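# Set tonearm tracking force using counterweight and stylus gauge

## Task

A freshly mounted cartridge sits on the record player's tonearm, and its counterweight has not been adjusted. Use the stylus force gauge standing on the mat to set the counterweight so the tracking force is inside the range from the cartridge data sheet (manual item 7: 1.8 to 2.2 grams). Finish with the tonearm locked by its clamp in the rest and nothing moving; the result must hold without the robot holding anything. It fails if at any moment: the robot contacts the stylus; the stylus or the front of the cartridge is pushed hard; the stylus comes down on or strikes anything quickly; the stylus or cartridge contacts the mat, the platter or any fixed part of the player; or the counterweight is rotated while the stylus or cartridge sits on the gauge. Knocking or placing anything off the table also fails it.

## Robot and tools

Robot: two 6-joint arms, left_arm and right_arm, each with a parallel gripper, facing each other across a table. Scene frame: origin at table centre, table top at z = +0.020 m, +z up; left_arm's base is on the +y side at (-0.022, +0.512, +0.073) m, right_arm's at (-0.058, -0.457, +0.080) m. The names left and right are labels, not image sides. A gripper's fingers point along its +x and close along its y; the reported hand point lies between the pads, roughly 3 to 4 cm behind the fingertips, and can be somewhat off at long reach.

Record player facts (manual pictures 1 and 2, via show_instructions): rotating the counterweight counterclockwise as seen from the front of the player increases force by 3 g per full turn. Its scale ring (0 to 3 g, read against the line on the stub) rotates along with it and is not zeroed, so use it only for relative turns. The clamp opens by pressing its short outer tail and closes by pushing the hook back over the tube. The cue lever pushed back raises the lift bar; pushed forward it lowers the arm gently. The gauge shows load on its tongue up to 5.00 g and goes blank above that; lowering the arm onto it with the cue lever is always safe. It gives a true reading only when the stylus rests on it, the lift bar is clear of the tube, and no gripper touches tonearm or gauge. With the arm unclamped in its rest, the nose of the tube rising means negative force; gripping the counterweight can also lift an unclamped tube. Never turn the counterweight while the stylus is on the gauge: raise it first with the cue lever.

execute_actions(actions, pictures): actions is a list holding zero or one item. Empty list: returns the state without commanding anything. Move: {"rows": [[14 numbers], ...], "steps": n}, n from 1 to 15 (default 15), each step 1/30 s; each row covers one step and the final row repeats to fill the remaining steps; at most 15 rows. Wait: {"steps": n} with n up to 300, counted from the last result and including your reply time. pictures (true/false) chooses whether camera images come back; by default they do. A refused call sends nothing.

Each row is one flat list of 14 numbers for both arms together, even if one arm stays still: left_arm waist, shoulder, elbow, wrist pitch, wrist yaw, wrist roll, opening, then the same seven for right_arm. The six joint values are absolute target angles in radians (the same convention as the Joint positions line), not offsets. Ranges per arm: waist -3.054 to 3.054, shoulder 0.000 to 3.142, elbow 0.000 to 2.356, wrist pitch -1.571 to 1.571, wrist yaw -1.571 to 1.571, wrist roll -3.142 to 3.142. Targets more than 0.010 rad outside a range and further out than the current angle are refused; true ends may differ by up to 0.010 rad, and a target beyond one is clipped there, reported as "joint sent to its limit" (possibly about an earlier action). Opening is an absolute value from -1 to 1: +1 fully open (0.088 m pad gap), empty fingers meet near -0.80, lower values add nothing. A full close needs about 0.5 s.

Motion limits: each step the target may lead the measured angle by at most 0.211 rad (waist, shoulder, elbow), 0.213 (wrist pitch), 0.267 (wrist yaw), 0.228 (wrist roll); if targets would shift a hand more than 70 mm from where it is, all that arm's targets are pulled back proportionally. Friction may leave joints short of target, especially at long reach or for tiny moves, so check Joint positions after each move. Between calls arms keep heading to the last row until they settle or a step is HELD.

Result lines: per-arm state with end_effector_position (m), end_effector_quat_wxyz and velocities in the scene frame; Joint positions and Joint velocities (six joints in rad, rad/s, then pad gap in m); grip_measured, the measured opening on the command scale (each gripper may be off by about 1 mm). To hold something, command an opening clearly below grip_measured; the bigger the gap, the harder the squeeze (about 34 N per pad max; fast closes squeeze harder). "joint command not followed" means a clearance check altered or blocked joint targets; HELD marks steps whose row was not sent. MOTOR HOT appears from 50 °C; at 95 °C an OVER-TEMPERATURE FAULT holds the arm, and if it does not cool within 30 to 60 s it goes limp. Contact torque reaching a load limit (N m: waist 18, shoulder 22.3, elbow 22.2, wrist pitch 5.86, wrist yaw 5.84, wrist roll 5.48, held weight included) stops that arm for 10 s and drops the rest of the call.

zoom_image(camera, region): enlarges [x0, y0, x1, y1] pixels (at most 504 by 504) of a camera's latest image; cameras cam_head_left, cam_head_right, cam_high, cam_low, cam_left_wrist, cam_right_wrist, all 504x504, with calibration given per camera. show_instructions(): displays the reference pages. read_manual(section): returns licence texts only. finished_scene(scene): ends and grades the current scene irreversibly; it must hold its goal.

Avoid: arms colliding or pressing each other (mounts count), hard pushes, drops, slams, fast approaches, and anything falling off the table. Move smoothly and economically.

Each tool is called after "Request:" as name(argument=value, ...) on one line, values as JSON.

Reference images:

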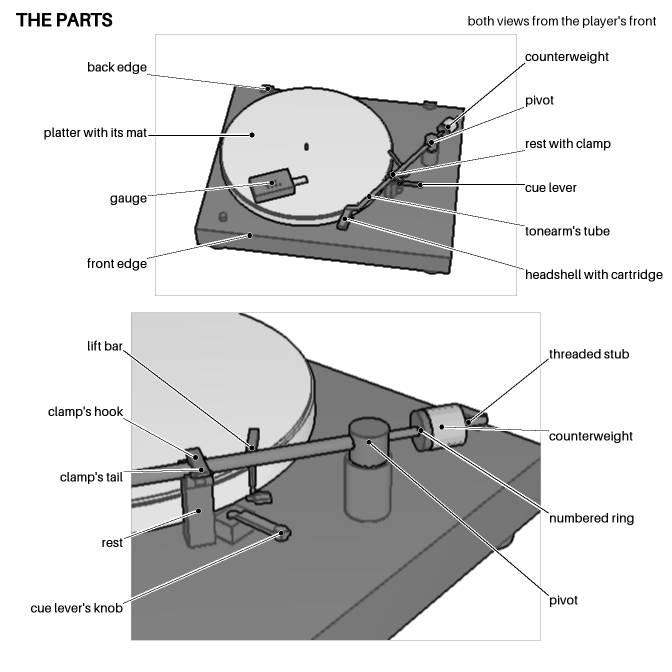

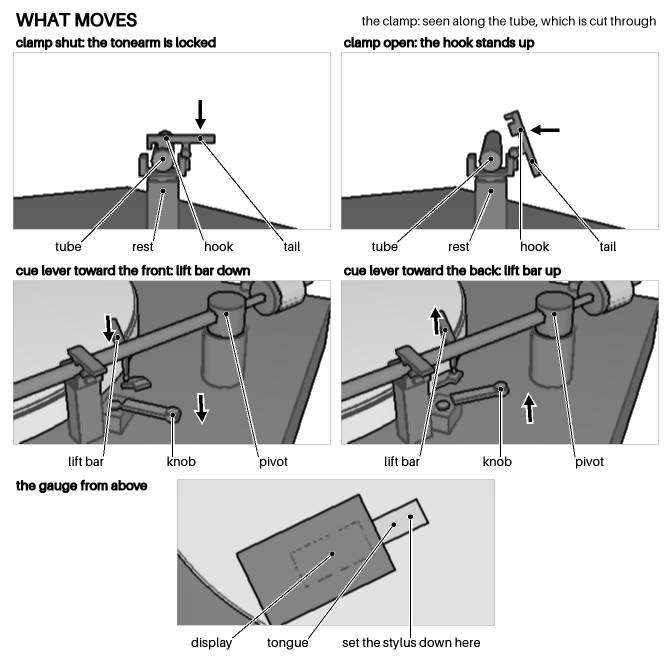

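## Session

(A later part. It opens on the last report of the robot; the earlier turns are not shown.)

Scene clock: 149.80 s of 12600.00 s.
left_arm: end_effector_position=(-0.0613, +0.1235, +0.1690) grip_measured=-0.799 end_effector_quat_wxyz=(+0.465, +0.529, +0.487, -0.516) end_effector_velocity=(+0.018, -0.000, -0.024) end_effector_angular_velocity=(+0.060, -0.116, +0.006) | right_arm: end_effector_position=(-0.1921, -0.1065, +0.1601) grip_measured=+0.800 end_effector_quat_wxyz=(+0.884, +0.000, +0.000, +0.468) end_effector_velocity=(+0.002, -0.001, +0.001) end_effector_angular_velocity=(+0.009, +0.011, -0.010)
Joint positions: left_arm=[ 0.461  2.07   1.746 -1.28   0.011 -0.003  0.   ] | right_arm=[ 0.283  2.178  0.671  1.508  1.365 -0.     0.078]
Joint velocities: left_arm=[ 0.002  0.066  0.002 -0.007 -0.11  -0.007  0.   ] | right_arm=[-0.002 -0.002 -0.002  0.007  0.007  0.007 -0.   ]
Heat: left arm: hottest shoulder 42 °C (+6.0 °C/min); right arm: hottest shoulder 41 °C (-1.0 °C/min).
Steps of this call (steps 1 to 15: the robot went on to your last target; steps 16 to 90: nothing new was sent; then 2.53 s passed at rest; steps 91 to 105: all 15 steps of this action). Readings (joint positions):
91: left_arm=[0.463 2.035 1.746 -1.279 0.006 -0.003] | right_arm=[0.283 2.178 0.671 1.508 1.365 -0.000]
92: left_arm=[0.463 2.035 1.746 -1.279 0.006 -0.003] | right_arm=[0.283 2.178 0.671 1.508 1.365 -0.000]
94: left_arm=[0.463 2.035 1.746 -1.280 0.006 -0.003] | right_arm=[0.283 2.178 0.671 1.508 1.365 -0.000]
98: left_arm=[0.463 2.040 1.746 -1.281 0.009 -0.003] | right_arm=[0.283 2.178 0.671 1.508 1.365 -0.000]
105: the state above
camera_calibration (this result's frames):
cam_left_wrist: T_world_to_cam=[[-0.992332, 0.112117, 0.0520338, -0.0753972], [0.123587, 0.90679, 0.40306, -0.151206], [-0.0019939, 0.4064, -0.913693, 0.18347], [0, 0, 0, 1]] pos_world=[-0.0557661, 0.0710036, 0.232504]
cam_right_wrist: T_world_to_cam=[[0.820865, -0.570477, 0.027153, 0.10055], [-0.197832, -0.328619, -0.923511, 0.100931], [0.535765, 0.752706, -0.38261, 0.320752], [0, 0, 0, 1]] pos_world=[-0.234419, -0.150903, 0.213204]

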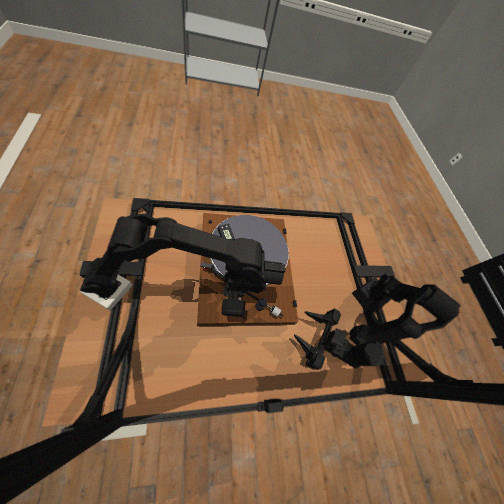

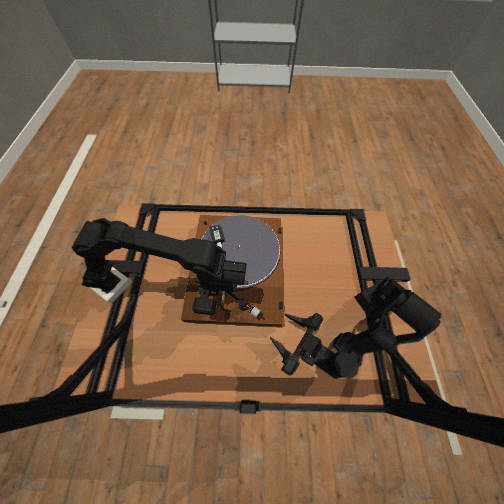

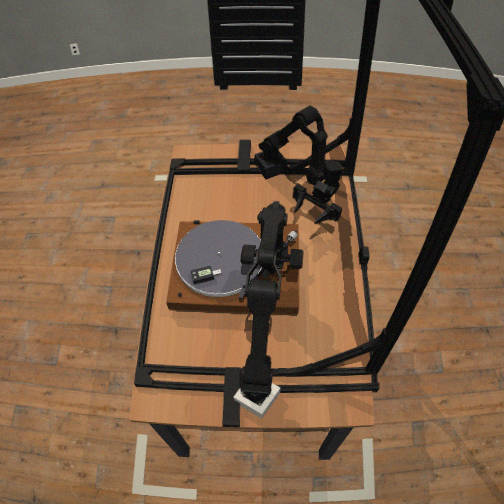

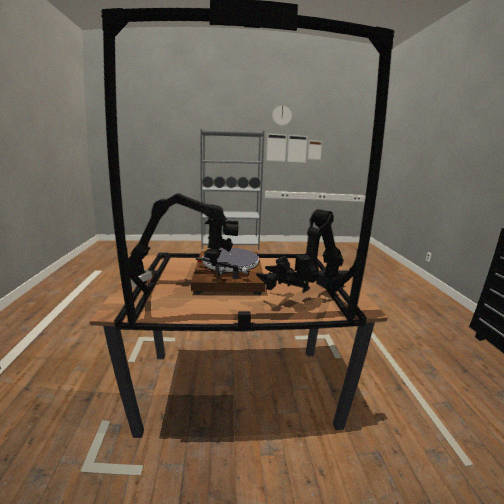

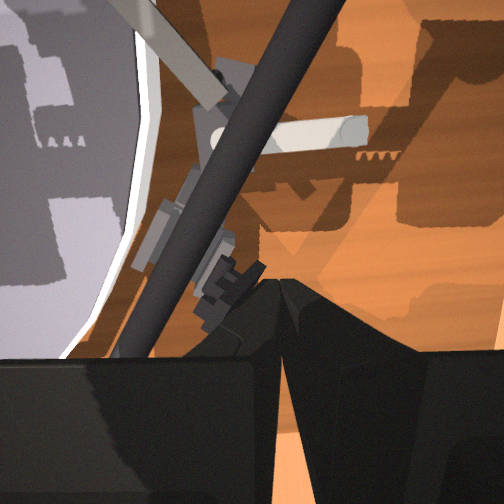

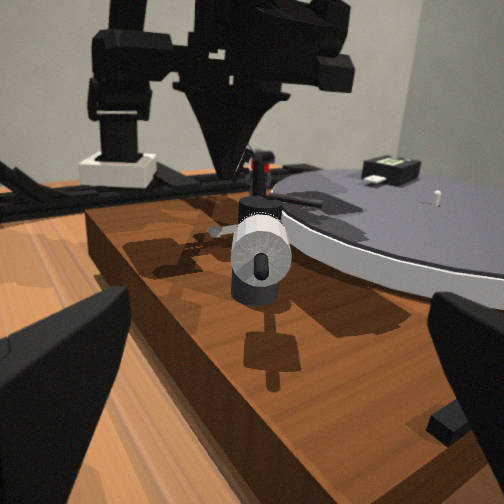

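Request:
execute_actions(actions=[{"rows":[[0.45,2.07,1.746,-1.28,0,0,-0.9,0.284,2.176,0.666,1.51,1.365,0,0.8],[0.44,2.07,1.746,-1.28,0,0,-0.9,0.284,2.176,0.666,1.51,1.365,0,0.8],[0.43,2.07,1.746,-1.28,0,0,-0.9,0.284,2.176,0.666,1.51,1.365,0,0.8],[0.42,2.07,1.746,-1.28,0,0,-0.9,0.284,2.176,0.666,1.51,1.365,0,0.8],[0.41,2.07,1.746,-1.28,0,0,-0.9,0.284,2.176,0.666,1.51,1.365,0,0.8],[0.41,2.07,1.746,-1.28,0,0,-0.9,0.284,2.176,0.666,1.51,1.365,0,0.8],[0.41,2.07,1.746,-1.28,0,0,-0.9,0.284,2.176,0.666,1.51,1.365,0,0.8],[0.41,2.07,1.746,-1.28,0,0,-0.9,0.284,2.176,0.666,1.51,1.365,0,0.8],[0.41,2.078,1.738,-1.257,0,0,-0.9,0.284,2.176,0.666,1.51,1.365,0,0.8],[0.41,2.085,1.73,-1.234,0,0,-0.9,0.284,2.176,0.666,1.51,1.365,0,0.8],[0.41,2.093,1.72,-1.21,0,0,-0.9,0.284,2.176,0.666,1.51,1.365,0,0.8],[0.41,2.1,1.712,-1.188,0,0,-0.9,0.284,2.176,0.666,1.51,1.365,0,0.8]],"steps":15}], pictures=false)

Request:
execute_actions(actions=[{"steps":12}])

Request:
zoom_image(camera="cam_right_wrist", region=[140, 100, 340, 300])

Scene clock: 162.10 s of 12600.00 s.
left_arm: end_effector_position=(-0.0816, +0.1139, +0.1592) grip_measured=-0.799 end_effector_quat_wxyz=(+0.465, +0.532, +0.460, -0.538) end_effector_velocity=(+0.002, -0.001, -0.065) end_effector_angular_velocity=(+0.077, -0.033, +0.020) | right_arm: end_effector_position=(-0.1920, -0.1066, +0.1601) grip_measured=+0.800 end_effector_quat_wxyz=(+0.884, +0.000, +0.000, +0.468) end_effector_velocity=(+0.000, +0.001, -0.000) end_effector_angular_velocity=(-0.001, +0.001, +0.005)
Joint positions: left_arm=[ 0.409  2.084  1.728 -1.204  0.001 -0.003  0.   ] | right_arm=[ 0.283  2.178  0.671  1.508  1.365 -0.     0.078]
Joint velocities: left_arm=[-0.002  0.105 -0.1    0.125 -0.022 -0.022  0.   ] | right_arm=[-0.002 -0.002 -0.002 -0.007 -0.007  0.007 -0.   ]
Heat: left arm: hottest shoulder 43 °C (+6.2 °C/min); right arm: hottest shoulder 40 °C (-3.1 °C/min).
Steps of this call (steps 1 to 15: the robot went on to your last target; steps 16 to 90: nothing new was sent; then 8.80 s passed at rest; steps 91 to 105: all 15 steps of this action). Readings (joint positions):
91: left_arm=[0.460 2.072 1.745 -1.281 0.010 -0.003] | right_arm=[0.283 2.178 0.671 1.508 1.365 -0.000]
92: left_arm=[0.458 2.072 1.745 -1.281 0.005 -0.003] | right_arm=[0.283 2.178 0.671 1.508 1.365 -0.000]
94: left_arm=[0.448 2.072 1.745 -1.280 0.001 -0.003] | right_arm=[0.283 2.178 0.671 1.508 1.365 -0.000]
98: left_arm=[0.418 2.072 1.745 -1.280 0.001 -0.003] | right_arm=[0.283 2.178 0.671 1.508 1.365 -0.000]
105: the state above

Scene clock: 162.50 s of 12600.00 s.
left_arm: end_effector_position=(-0.0817, +0.1131, +0.1538) grip_measured=-0.799 end_effector_quat_wxyz=(+0.464, +0.533, +0.461, -0.537) end_effector_velocity=(+0.000, +0.002, +0.002) end_effector_angular_velocity=(+0.001, -0.008, +0.005) | right_arm: end_effector_position=(-0.1920, -0.1066, +0.1601) grip_measured=+0.800 end_effector_quat_wxyz=(+0.884, +0.000, +0.000, +0.468) end_effector_velocity=(-0.002, +0.000, -0.001) end_effector_angular_velocity=(-0.013, -0.015, +0.024)
Joint positions: left_arm=[ 0.409  2.094  1.72  -1.191  0.001 -0.003  0.   ] | right_arm=[ 0.283  2.178  0.671  1.508  1.365 -0.     0.078]
Joint velocities: left_arm=[-0.002 -0.007 -0.002 -0.007 -0.007 -0.007  0.   ] | right_arm=[ 0.002 -0.002 -0.007 -0.007 -0.022 -0.007 -0.   ]
Heat: left arm: hottest shoulder 43 °C (+6.1 °C/min); right arm: hottest shoulder 40 °C (-3.1 °C/min).
Steps of this call (steps 1 to 12: the robot went on to your last target). Readings (joint positions):
1: left_arm=[0.409 2.088 1.725 -1.200 0.001 -0.003] | right_arm=[0.283 2.178 0.671 1.508 1.365 -0.000]
2: left_arm=[0.409 2.090 1.723 -1.197 0.001 -0.003] | right_arm=[0.283 2.178 0.671 1.508 1.365 -0.000]
4: left_arm=[0.409 2.093 1.721 -1.194 0.001 -0.003] | right_arm=[0.283 2.178 0.671 1.508 1.365 -0.000]
8: left_arm=[0.409 2.094 1.720 -1.191 0.001 -0.003] | right_arm=[0.283 2.178 0.671 1.508 1.365 -0.000]
12: the state above
camera_calibration (this result's frames):
cam_left_wrist: T_world_to_cam=[[-0.985371, 0.16551, 0.0406271, -0.0973865], [0.168815, 0.915263, 0.365779, -0.12454], [0.0233555, 0.367286, -0.929815, 0.182704], [0, 0, 0, 1]] pos_world=[-0.0792047, 0.0630006, 0.219392]
cam_right_wrist: T_world_to_cam=[[0.820857, -0.570469, 0.0275272, 0.100402], [-0.197587, -0.328872, -0.923473, 0.100875], [0.535866, 0.752601, -0.382674, 0.320761], [0, 0, 0, 1]] pos_world=[-0.234369, -0.150954, 0.213138]

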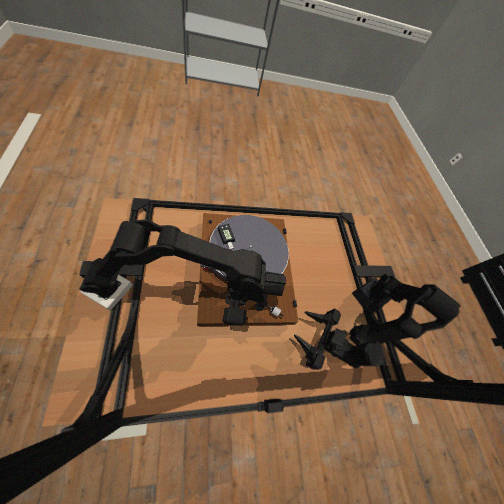

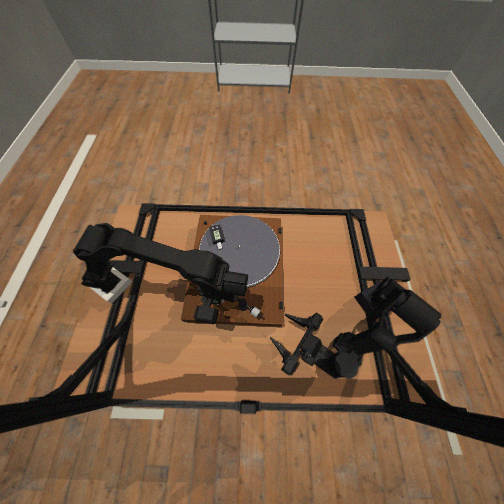

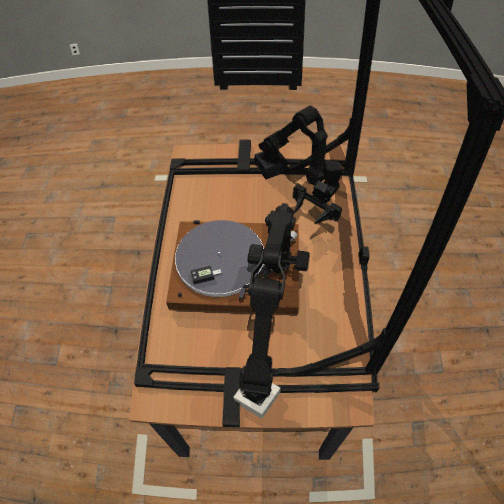

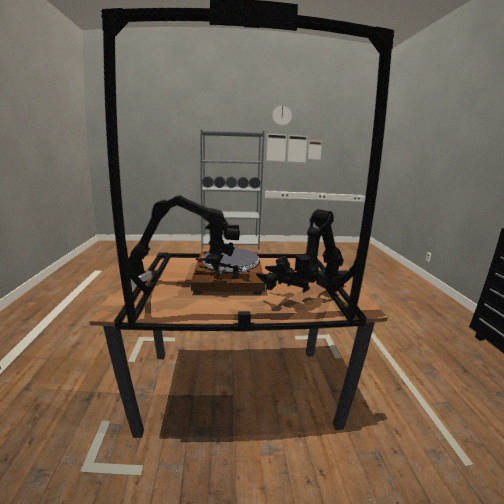

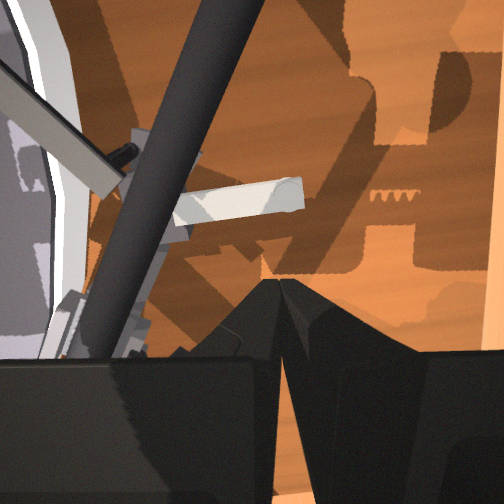

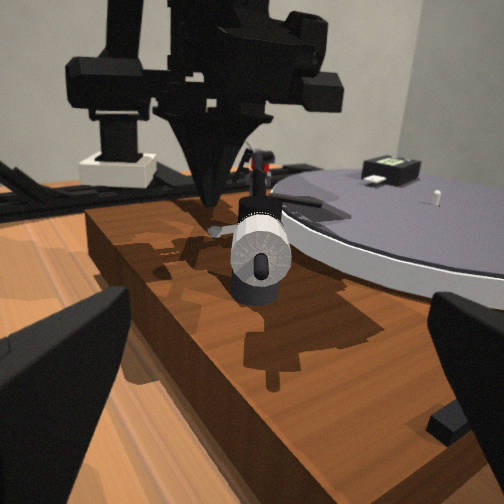

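Region (140, 100, 340, 300) of cam_right_wrist's 504x504 image, scaled by 2.520, with more detail than that image has.

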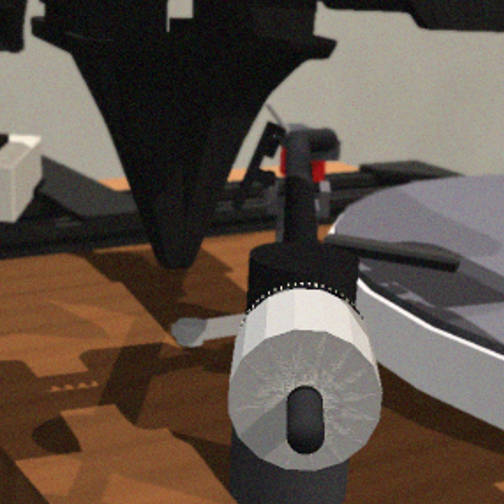

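Request:
execute_actions(actions=[{"rows":[[0.39,2.094,1.715,-1.185,-0.04,0,-0.9,0.284,2.176,0.666,1.51,1.365,0,0.8],[0.37,2.094,1.71,-1.18,-0.08,0,-0.9,0.284,2.176,0.666,1.51,1.365,0,0.8],[0.35,2.094,1.705,-1.175,-0.12,0,-0.9,0.284,2.176,0.666,1.51,1.365,0,0.8],[0.33,2.095,1.70,-1.165,-0.16,0,-0.9,0.284,2.176,0.666,1.51,1.365,0,0.8],[0.31,2.096,1.69,-1.155,-0.2,0,-0.9,0.284,2.176,0.666,1.51,1.365,0,0.8],[0.29,2.097,1.68,-1.145,-0.24,0,-0.9,0.284,2.176,0.666,1.51,1.365,0,0.8],[0.27,2.098,1.67,-1.135,-0.28,0,-0.9,0.284,2.176,0.666,1.51,1.365,0,0.8],[0.25,2.1,1.66,-1.125,-0.32,0,-0.9,0.284,2.176,0.666,1.51,1.365,0,0.8],[0.235,2.102,1.645,-1.11,-0.36,0,-0.9,0.284,2.176,0.666,1.51,1.365,0,0.8],[0.2206,2.104,1.63,-1.1,-0.4,0,-0.9,0.284,2.176,0.666,1.51,1.365,0,0.8]],"steps":15}], pictures=false)

Request:
execute_actions(actions=[{"steps":12}])

Request:
zoom_image(camera="cam_right_wrist", region=[140, 100, 340, 300])

Scene clock: 184.33 s of 12600.00 s.
left_arm: end_effector_position=(-0.1030, +0.1153, +0.1437) grip_measured=-0.799 end_effector_quat_wxyz=(+0.514, +0.640, +0.291, -0.491) end_effector_velocity=(+0.025, -0.004, -0.004) end_effector_angular_velocity=(-0.052, -0.207, -0.003) | right_arm: end_effector_position=(-0.1920, -0.1067, +0.1602) grip_measured=+0.800 end_effector_quat_wxyz=(+0.884, +0.000, +0.000, +0.468) end_effector_velocity=(-0.002, +0.002, +0.001) end_effector_angular_velocity=(+0.009, +0.011, +0.020)
Joint positions: left_arm=[ 0.218  2.097  1.642 -1.106 -0.381 -0.003  0.   ] | right_arm=[ 0.283  2.178  0.671  1.508  1.365 -0.     0.078]
Joint velocities: left_arm=[-0.012  0.012 -0.046  0.037 -0.212 -0.007  0.   ] | right_arm=[-0.002 -0.002 -0.002  0.007 -0.022  0.007 -0.   ]
Heat: left arm: hottest shoulder 45 °C (+5.0 °C/min); right arm: hottest shoulder 40 °C (-2.0 °C/min).
Steps of this call (steps 1 to 30: the robot went on to your last target; steps 31 to 90: nothing new was sent; then 18.33 s passed at rest; steps 91 to 105: all 15 steps of this action). Readings (joint positions):
91: left_arm=[0.408 2.094 1.720 -1.190 -0.008 -0.003] | right_arm=[0.283 2.178 0.671 1.508 1.365 -0.000]
92: left_arm=[0.404 2.094 1.720 -1.188 -0.029 -0.003] | right_arm=[0.283 2.178 0.671 1.508 1.365 -0.000]
94: left_arm=[0.383 2.094 1.717 -1.179 -0.087 -0.003] | right_arm=[0.283 2.178 0.671 1.508 1.365 -0.000]
98: left_arm=[0.305 2.094 1.693 -1.147 -0.227 -0.003] | right_arm=[0.283 2.178 0.671 1.508 1.365 -0.000]
105: the state above

Scene clock: 184.73 s of 12600.00 s.
left_arm: end_effector_position=(-0.1006, +0.1142, +0.1440) grip_measured=-0.799 end_effector_quat_wxyz=(+0.518, +0.642, +0.286, -0.487) end_effector_velocity=(+0.001, +0.002, -0.000) end_effector_angular_velocity=(-0.004, +0.010, +0.036) | right_arm: end_effector_position=(-0.1920, -0.1067, +0.1602) grip_measured=+0.800 end_effector_quat_wxyz=(+0.884, +0.000, +0.000, +0.468) end_effector_velocity=(+0.001, +0.000, +0.000) end_effector_angular_velocity=(+0.002, +0.004, -0.010)
Joint positions: left_arm=[ 0.218  2.097  1.64  -1.102 -0.397 -0.003  0.   ] | right_arm=[ 0.283  2.178  0.671  1.508  1.365 -0.     0.078]
Joint velocities: left_arm=[ 0.002 -0.002 -0.002 -0.007  0.007 -0.037  0.   ] | right_arm=[-0.002 -0.002  0.002 -0.007  0.007  0.007 -0.   ]
Heat: left arm: hottest shoulder 45 °C (+5.0 °C/min); right arm: hottest shoulder 40 °C (-2.0 °C/min).
Steps of this call (steps 1 to 12: the robot went on to your last target). Readings (joint positions):
1: left_arm=[0.218 2.097 1.641 -1.105 -0.386 -0.003] | right_arm=[0.283 2.178 0.671 1.508 1.365 -0.000]
2: left_arm=[0.218 2.097 1.640 -1.104 -0.390 -0.003] | right_arm=[0.283 2.178 0.671 1.508 1.365 -0.000]
4: left_arm=[0.218 2.097 1.640 -1.103 -0.394 -0.003] | right_arm=[0.283 2.178 0.671 1.508 1.365 -0.000]
8: left_arm=[0.218 2.097 1.640 -1.102 -0.397 -0.003] | right_arm=[0.283 2.178 0.671 1.508 1.365 -0.000]
12: the state above
camera_calibration (this result's frames):
cam_left_wrist: T_world_to_cam=[[-0.878628, 0.325171, -0.349682, -0.0670701], [0.201468, 0.916376, 0.345927, -0.112825], [0.432925, 0.233491, -0.870665, 0.221567], [0, 0, 0, 1]] pos_world=[-0.132121, 0.0734659, 0.208487]
cam_right_wrist: T_world_to_cam=[[0.820865, -0.570477, 0.027153, 0.100378], [-0.197832, -0.328619, -0.923511, 0.10094], [0.535765, 0.752706, -0.38261, 0.320793], [0, 0, 0, 1]] pos_world=[-0.234297, -0.151028, 0.213232]

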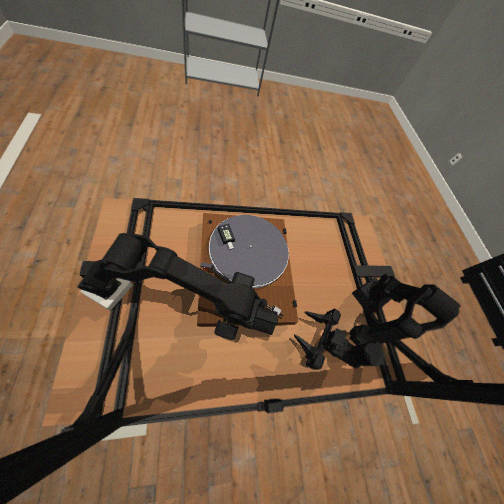

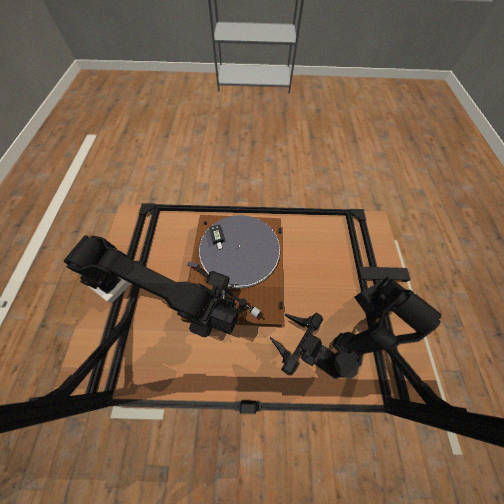

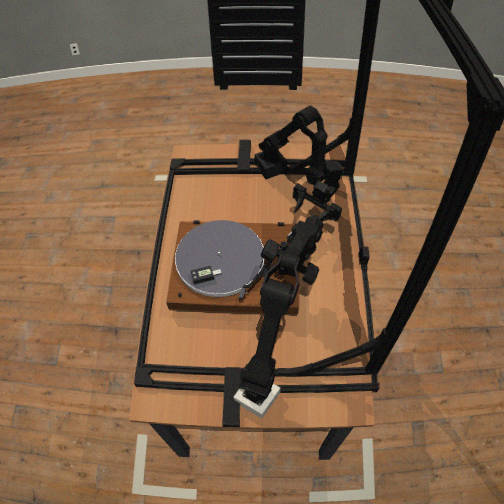

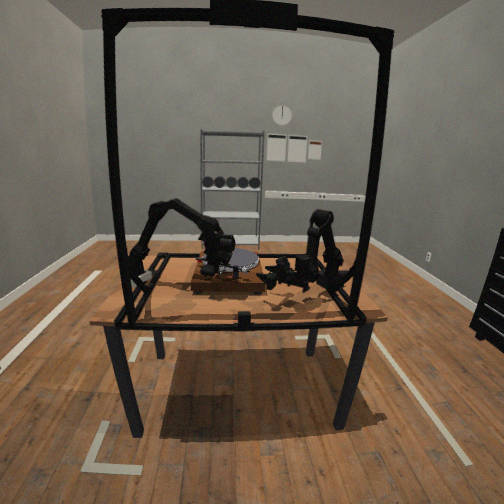

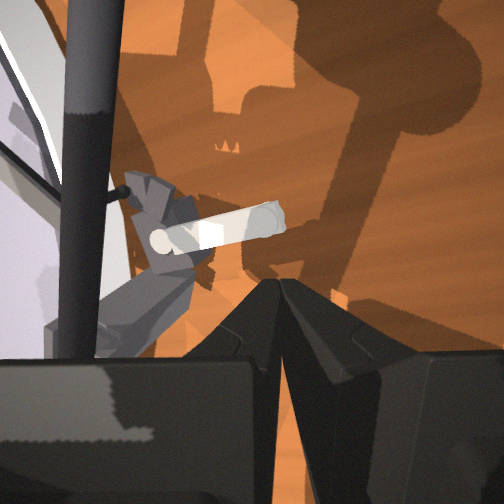

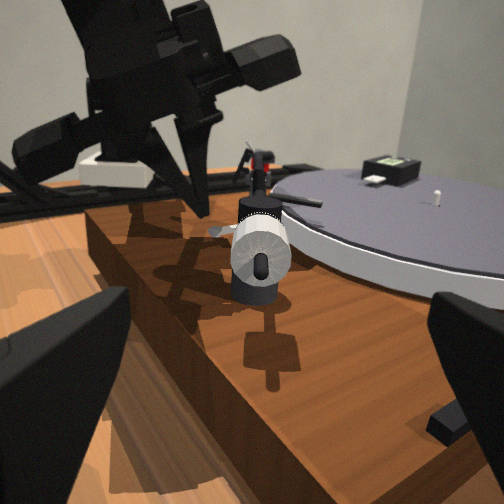

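Region (140, 100, 340, 300) of cam_right_wrist's 504x504 image, scaled by 2.520, with more detail than that image has.

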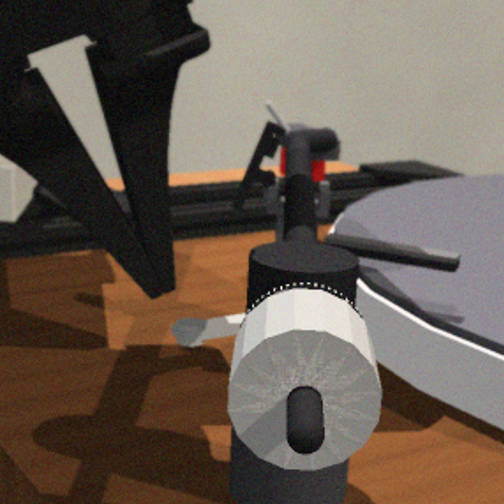

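Request:
execute_actions(actions=[{"rows":[[0.225,2.105,1.636,-1.097,-0.4,0,-0.9,0.284,2.176,0.666,1.51,1.365,0,0.8],[0.232,2.112,1.633,-1.092,-0.4,0,-0.9,0.284,2.176,0.666,1.51,1.365,0,0.8],[0.234,2.118,1.63,-1.087,-0.4,0,-0.9,0.284,2.176,0.666,1.51,1.365,0,0.8],[0.234,2.124,1.628,-1.083,-0.4,0,-0.9,0.284,2.176,0.666,1.51,1.365,0,0.8],[0.234,2.13,1.626,-1.08,-0.4,0,-0.9,0.284,2.176,0.666,1.51,1.365,0,0.8]],"steps":15}])

Request:
zoom_image(camera="cam_right_wrist", region=[140, 100, 340, 300])

Scene clock: 195.00 s of 12600.00 s.
left_arm: end_effector_position=(-0.0956, +0.1115, +0.1330) grip_measured=-0.799 end_effector_quat_wxyz=(+0.519, +0.644, +0.292, -0.481) end_effector_velocity=(+0.002, +0.006, -0.000) end_effector_angular_velocity=(+0.020, -0.015, +0.004) | right_arm: end_effector_position=(-0.1920, -0.1067, +0.1602) grip_measured=+0.800 end_effector_quat_wxyz=(+0.884, +0.000, +0.000, +0.468) end_effector_velocity=(-0.002, +0.002, -0.000) end_effector_angular_velocity=(-0.009, -0.011, +0.020)
Joint positions: left_arm=[ 0.232  2.123  1.634 -1.082 -0.398 -0.003  0.   ] | right_arm=[ 0.283  2.178  0.671  1.508  1.365 -0.     0.078]
Joint velocities: left_arm=[-0.002 -0.002 -0.007 -0.022 -0.007 -0.007  0.   ] | right_arm=[-0.002 -0.002 -0.002 -0.007 -0.022 -0.007 -0.   ]
Heat: left arm: hottest shoulder 46 °C (+4.1 °C/min); right arm: hottest shoulder 40 °C (-1.0 °C/min).
Steps of this call (steps 1 to 30: the robot went on to your last target; steps 31 to 90: nothing new was sent; then 6.77 s passed at rest; steps 91 to 105: all 15 steps of this action). Readings (joint positions):
91: left_arm=[0.219 2.097 1.639 -1.101 -0.398 -0.003] | right_arm=[0.283 2.178 0.671 1.508 1.365 -0.000]
92: left_arm=[0.220 2.098 1.639 -1.100 -0.398 -0.003] | right_arm=[0.283 2.178 0.671 1.508 1.365 -0.000]
94: left_arm=[0.224 2.102 1.639 -1.092 -0.398 -0.003] | right_arm=[0.283 2.178 0.671 1.508 1.365 -0.000]
98: left_arm=[0.231 2.116 1.637 -1.084 -0.398 -0.003] | right_arm=[0.283 2.178 0.671 1.508 1.365 -0.000]
105: the state above
camera_calibration (this result's frames):
cam_left_wrist: T_world_to_cam=[[-0.881567, 0.316529, -0.350212, -0.0648598], [0.187412, 0.91559, 0.355768, -0.110157], [0.433262, 0.247999, -0.866476, 0.208326], [0, 0, 0, 1]] pos_world=[-0.126793, 0.0697237, 0.196985]
cam_right_wrist: T_world_to_cam=[[0.820865, -0.570477, 0.027153, 0.100378], [-0.197832, -0.328619, -0.923511, 0.10094], [0.535765, 0.752706, -0.38261, 0.320793], [0, 0, 0, 1]] pos_world=[-0.234297, -0.151028, 0.213232]

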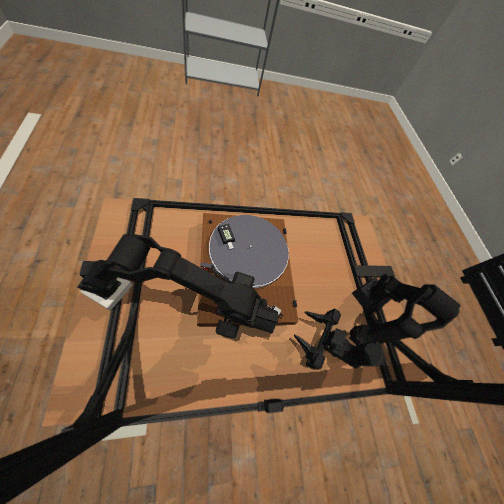

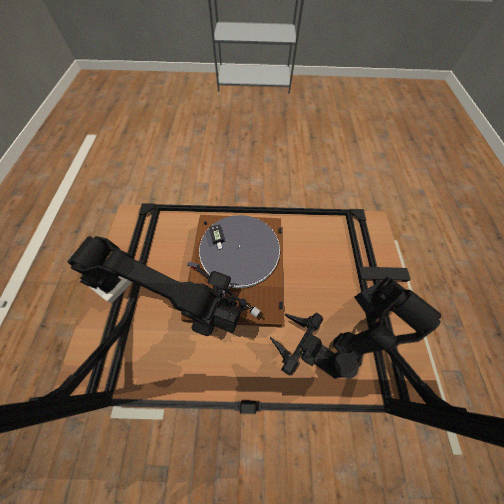

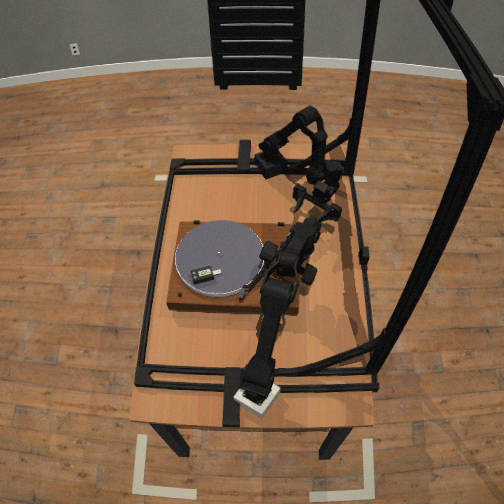

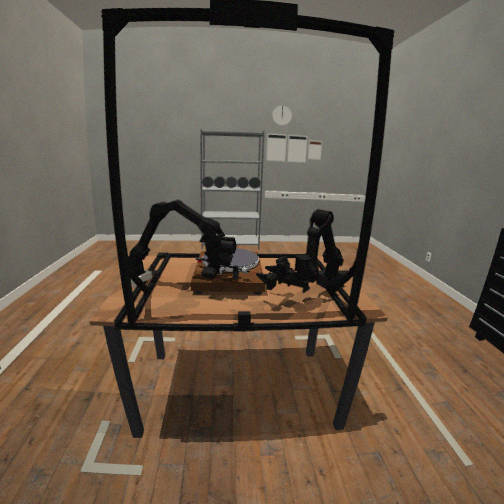

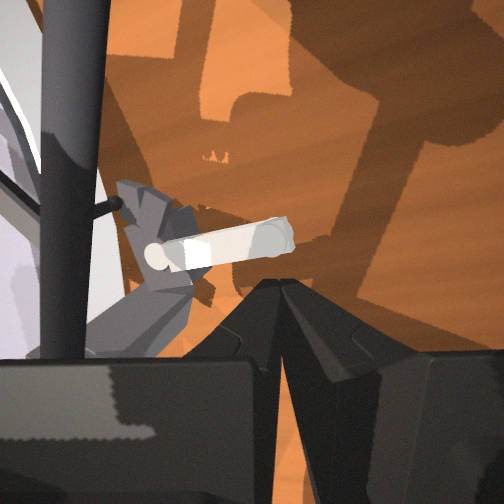

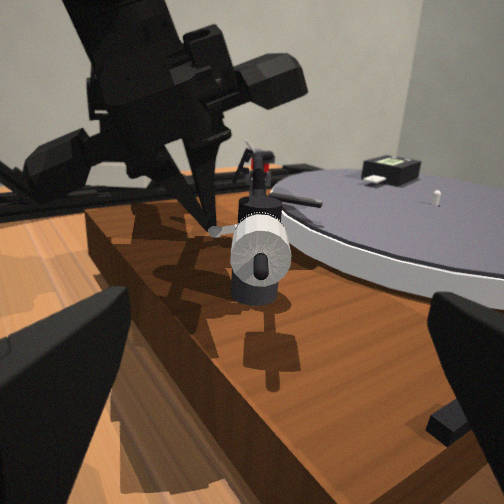

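Region (140, 100, 340, 300) of cam_right_wrist's 504x504 image, scaled by 2.520, with more detail than that image has.

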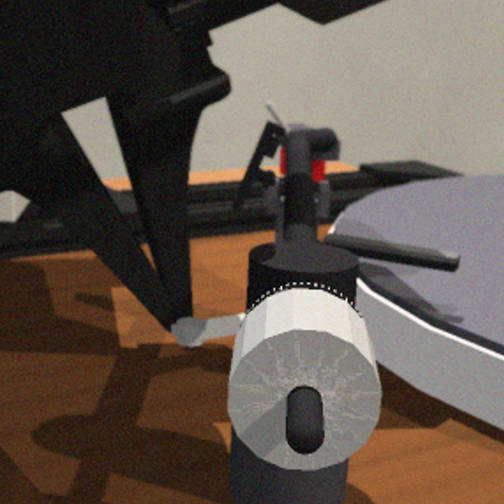

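Request:
execute_actions(actions=[{"rows":[[0.236,2.133,1.648,-1.086,-0.4,0,-0.9,0.284,2.176,0.666,1.51,1.365,0,0.8],[0.238,2.14,1.659,-1.09,-0.4,0,-0.9,0.284,2.176,0.666,1.51,1.365,0,0.8],[0.24,2.147,1.67,-1.094,-0.4,0,-0.9,0.284,2.176,0.666,1.51,1.365,0,0.8],[0.242,2.154,1.681,-1.098,-0.4,0,-0.9,0.284,2.176,0.666,1.51,1.365,0,0.8],[0.244,2.161,1.692,-1.102,-0.4,0,-0.9,0.284,2.176,0.666,1.51,1.365,0,0.8],[0.246,2.168,1.703,-1.106,-0.4,0,-0.9,0.284,2.176,0.666,1.51,1.365,0,0.8],[0.248,2.175,1.714,-1.11,-0.4,0,-0.9,0.284,2.176,0.666,1.51,1.365,0,0.8],[0.25,2.182,1.725,-1.114,-0.4,0,-0.9,0.284,2.176,0.666,1.51,1.365,0,0.8],[0.252,2.189,1.736,-1.118,-0.4,0,-0.9,0.284,2.176,0.666,1.51,1.365,0,0.8],[0.254,2.196,1.747,-1.122,-0.4,0,-0.9,0.284,2.176,0.666,1.51,1.365,0,0.8],[0.256,2.203,1.758,-1.126,-0.4,0,-0.9,0.284,2.176,0.666,1.51,1.365,0,0.8],[0.259,2.21,1.769,-1.13,-0.4,0,-0.9,0.284,2.176,0.666,1.51,1.365,0,0.8],[0.262,2.216,1.78,-1.134,-0.4,0,-0.9,0.284,2.176,0.666,1.51,1.365,0,0.8],[0.264,2.222,1.79,-1.138,-0.4,0,-0.9,0.284,2.176,0.666,1.51,1.365,0,0.8],[0.266,2.228,1.8,-1.142,-0.4,0,-0.9,0.284,2.176,0.666,1.51,1.365,0,0.8]],"steps":15}], pictures=false)

Request:
execute_actions(actions=[{"steps":15}])

Request:
zoom_image(camera="cam_right_wrist", region=[140, 100, 340, 300])

Scene clock: 204.60 s of 12600.00 s.
left_arm: end_effector_position=(-0.0940, +0.0916, +0.1339) grip_measured=-0.799 end_effector_quat_wxyz=(+0.523, +0.641, +0.298, -0.476) end_effector_velocity=(+0.015, -0.049, +0.001) end_effector_angular_velocity=(-0.003, -0.007, +0.073) | right_arm: end_effector_position=(-0.1919, -0.1067, +0.1601) grip_measured=+0.800 end_effector_quat_wxyz=(+0.884, +0.000, +0.000, +0.468) end_effector_velocity=(-0.003, +0.001, +0.001) end_effector_angular_velocity=(-0.014, -0.020, +0.024)
Joint positions: left_arm=[ 0.251  2.2    1.762 -1.134 -0.397 -0.003  0.   ] | right_arm=[ 0.283  2.178  0.67   1.508  1.365 -0.     0.078]
Joint velocities: left_arm=[ 0.066  0.188  0.31  -0.125 -0.007 -0.007  0.   ] | right_arm=[ 0.002 -0.007 -0.002 -0.007 -0.022 -0.022 -0.   ]
Heat: left arm: hottest shoulder 46 °C (+3.0 °C/min); right arm: hottest shoulder 41 °C (+0.0 °C/min).
Steps of this call (steps 1 to 15: the robot went on to your last target; steps 16 to 90: nothing new was sent; then 6.10 s passed at rest; steps 91 to 105: all 15 steps of this action). Readings (joint positions):
91: left_arm=[0.232 2.123 1.633 -1.082 -0.398 -0.003] | right_arm=[0.283 2.178 0.670 1.508 1.365 -0.000]
92: left_arm=[0.232 2.124 1.635 -1.083 -0.398 -0.003] | right_arm=[0.283 2.178 0.670 1.508 1.365 -0.000]
94: left_arm=[0.234 2.131 1.648 -1.089 -0.398 -0.003] | right_arm=[0.283 2.178 0.670 1.508 1.365 -0.000]
98: left_arm=[0.239 2.155 1.687 -1.106 -0.397 -0.003] | right_arm=[0.283 2.178 0.670 1.508 1.365 -0.000]
105: the state above

Scene clock: 205.10 s of 12600.00 s.
left_arm: end_effector_position=(-0.0910, +0.0865, +0.1338) grip_measured=-0.799 end_effector_quat_wxyz=(+0.526, +0.639, +0.301, -0.474) end_effector_velocity=(-0.000, -0.001, -0.001) end_effector_angular_velocity=(-0.007, -0.005, +0.004) | right_arm: end_effector_position=(-0.1919, -0.1067, +0.1601) grip_measured=+0.800 end_effector_quat_wxyz=(+0.884, +0.000, +0.000, +0.468) end_effector_velocity=(+0.002, -0.001, -0.000) end_effector_angular_velocity=(-0.002, -0.004, -0.010)
Joint positions: left_arm=[ 0.261  2.217  1.788 -1.141 -0.398 -0.003  0.   ] | right_arm=[ 0.283  2.178  0.67   1.508  1.365 -0.     0.078]
Joint velocities: left_arm=[-0.002  0.002 -0.002  0.007 -0.007 -0.007  0.   ] | right_arm=[-0.002  0.002 -0.002  0.007  0.007 -0.007 -0.   ]
Heat: left arm: hottest shoulder 46 °C (+4.1 °C/min); right arm: hottest shoulder 41 °C (+0.0 °C/min).
Steps of this call (steps 1 to 15: the robot went on to your last target). Readings (joint positions):
1: left_arm=[0.254 2.205 1.770 -1.136 -0.397 -0.003] | right_arm=[0.283 2.178 0.670 1.508 1.365 -0.000]
2: left_arm=[0.256 2.209 1.777 -1.137 -0.397 -0.003] | right_arm=[0.283 2.178 0.670 1.508 1.365 -0.000]
4: left_arm=[0.259 2.213 1.784 -1.137 -0.397 -0.003] | right_arm=[0.283 2.178 0.670 1.508 1.365 -0.000]
8: left_arm=[0.261 2.216 1.788 -1.140 -0.398 -0.003] | right_arm=[0.283 2.178 0.670 1.508 1.365 -0.000]
15: the state above
camera_calibration (this result's frames):
cam_left_wrist: T_world_to_cam=[[-0.890655, 0.290369, -0.349884, -0.0512414], [0.16108, 0.921117, 0.354396, -0.0910621], [0.425189, 0.259285, -0.867171, 0.211633], [0, 0, 0, 1]] pos_world=[-0.120954, 0.0438846, 0.197865]
cam_right_wrist: T_world_to_cam=[[0.820857, -0.570469, 0.0275272, 0.10023], [-0.197587, -0.328872, -0.923473, 0.100884], [0.535866, 0.752601, -0.382674, 0.320801], [0, 0, 0, 1]] pos_world=[-0.234247, -0.15108, 0.213167]

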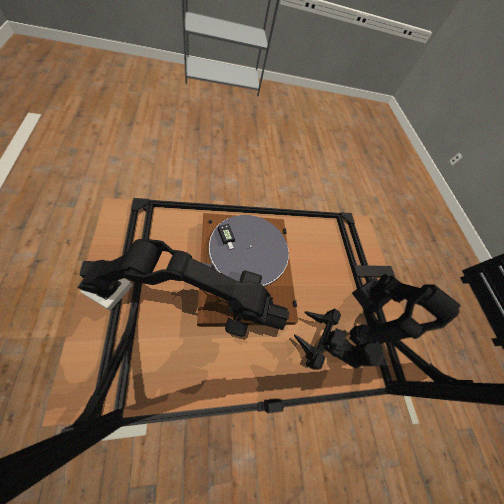

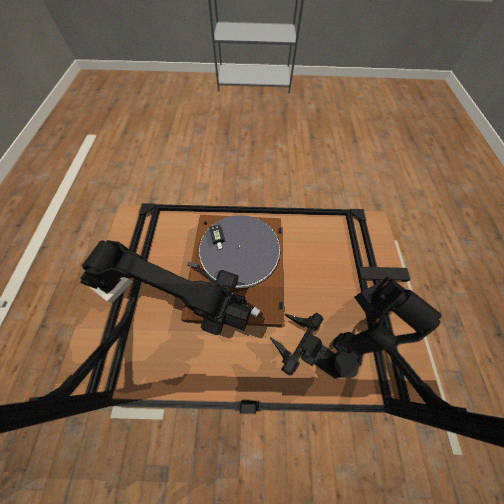

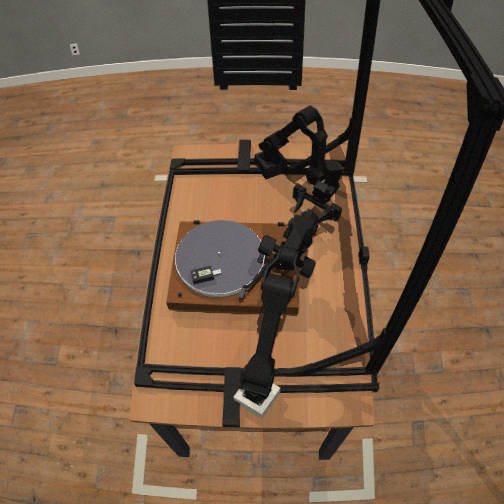

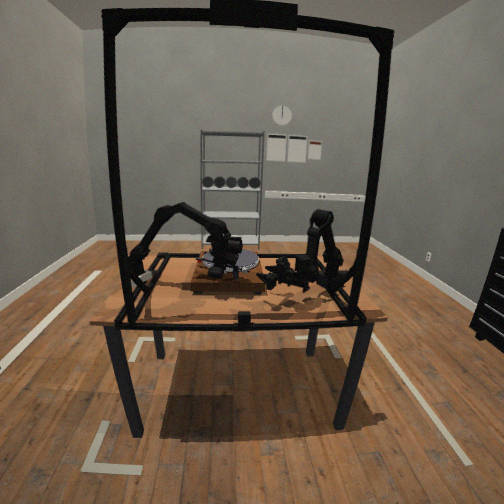

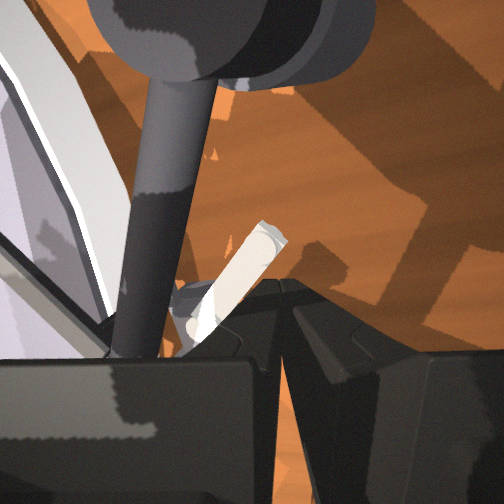

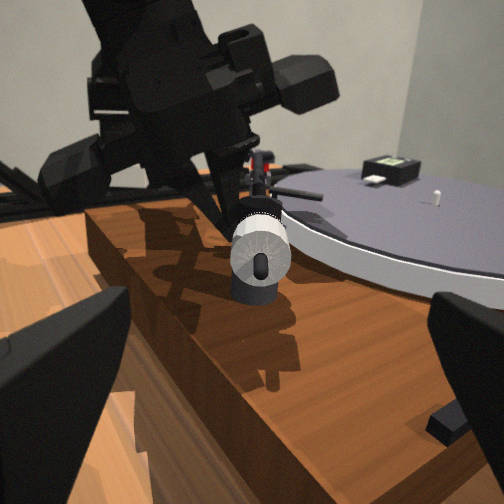

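Region (140, 100, 340, 300) of cam_right_wrist's 504x504 image, scaled by 2.520, with more detail than that image has.

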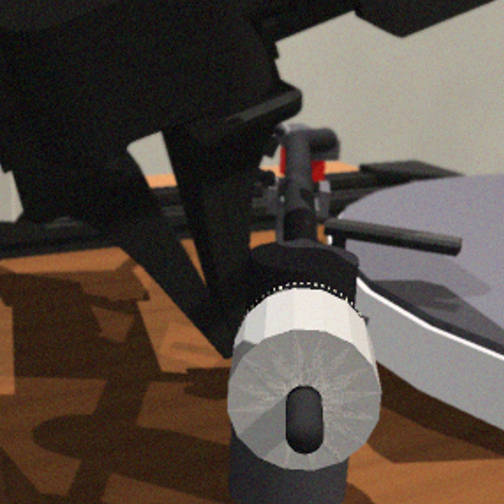

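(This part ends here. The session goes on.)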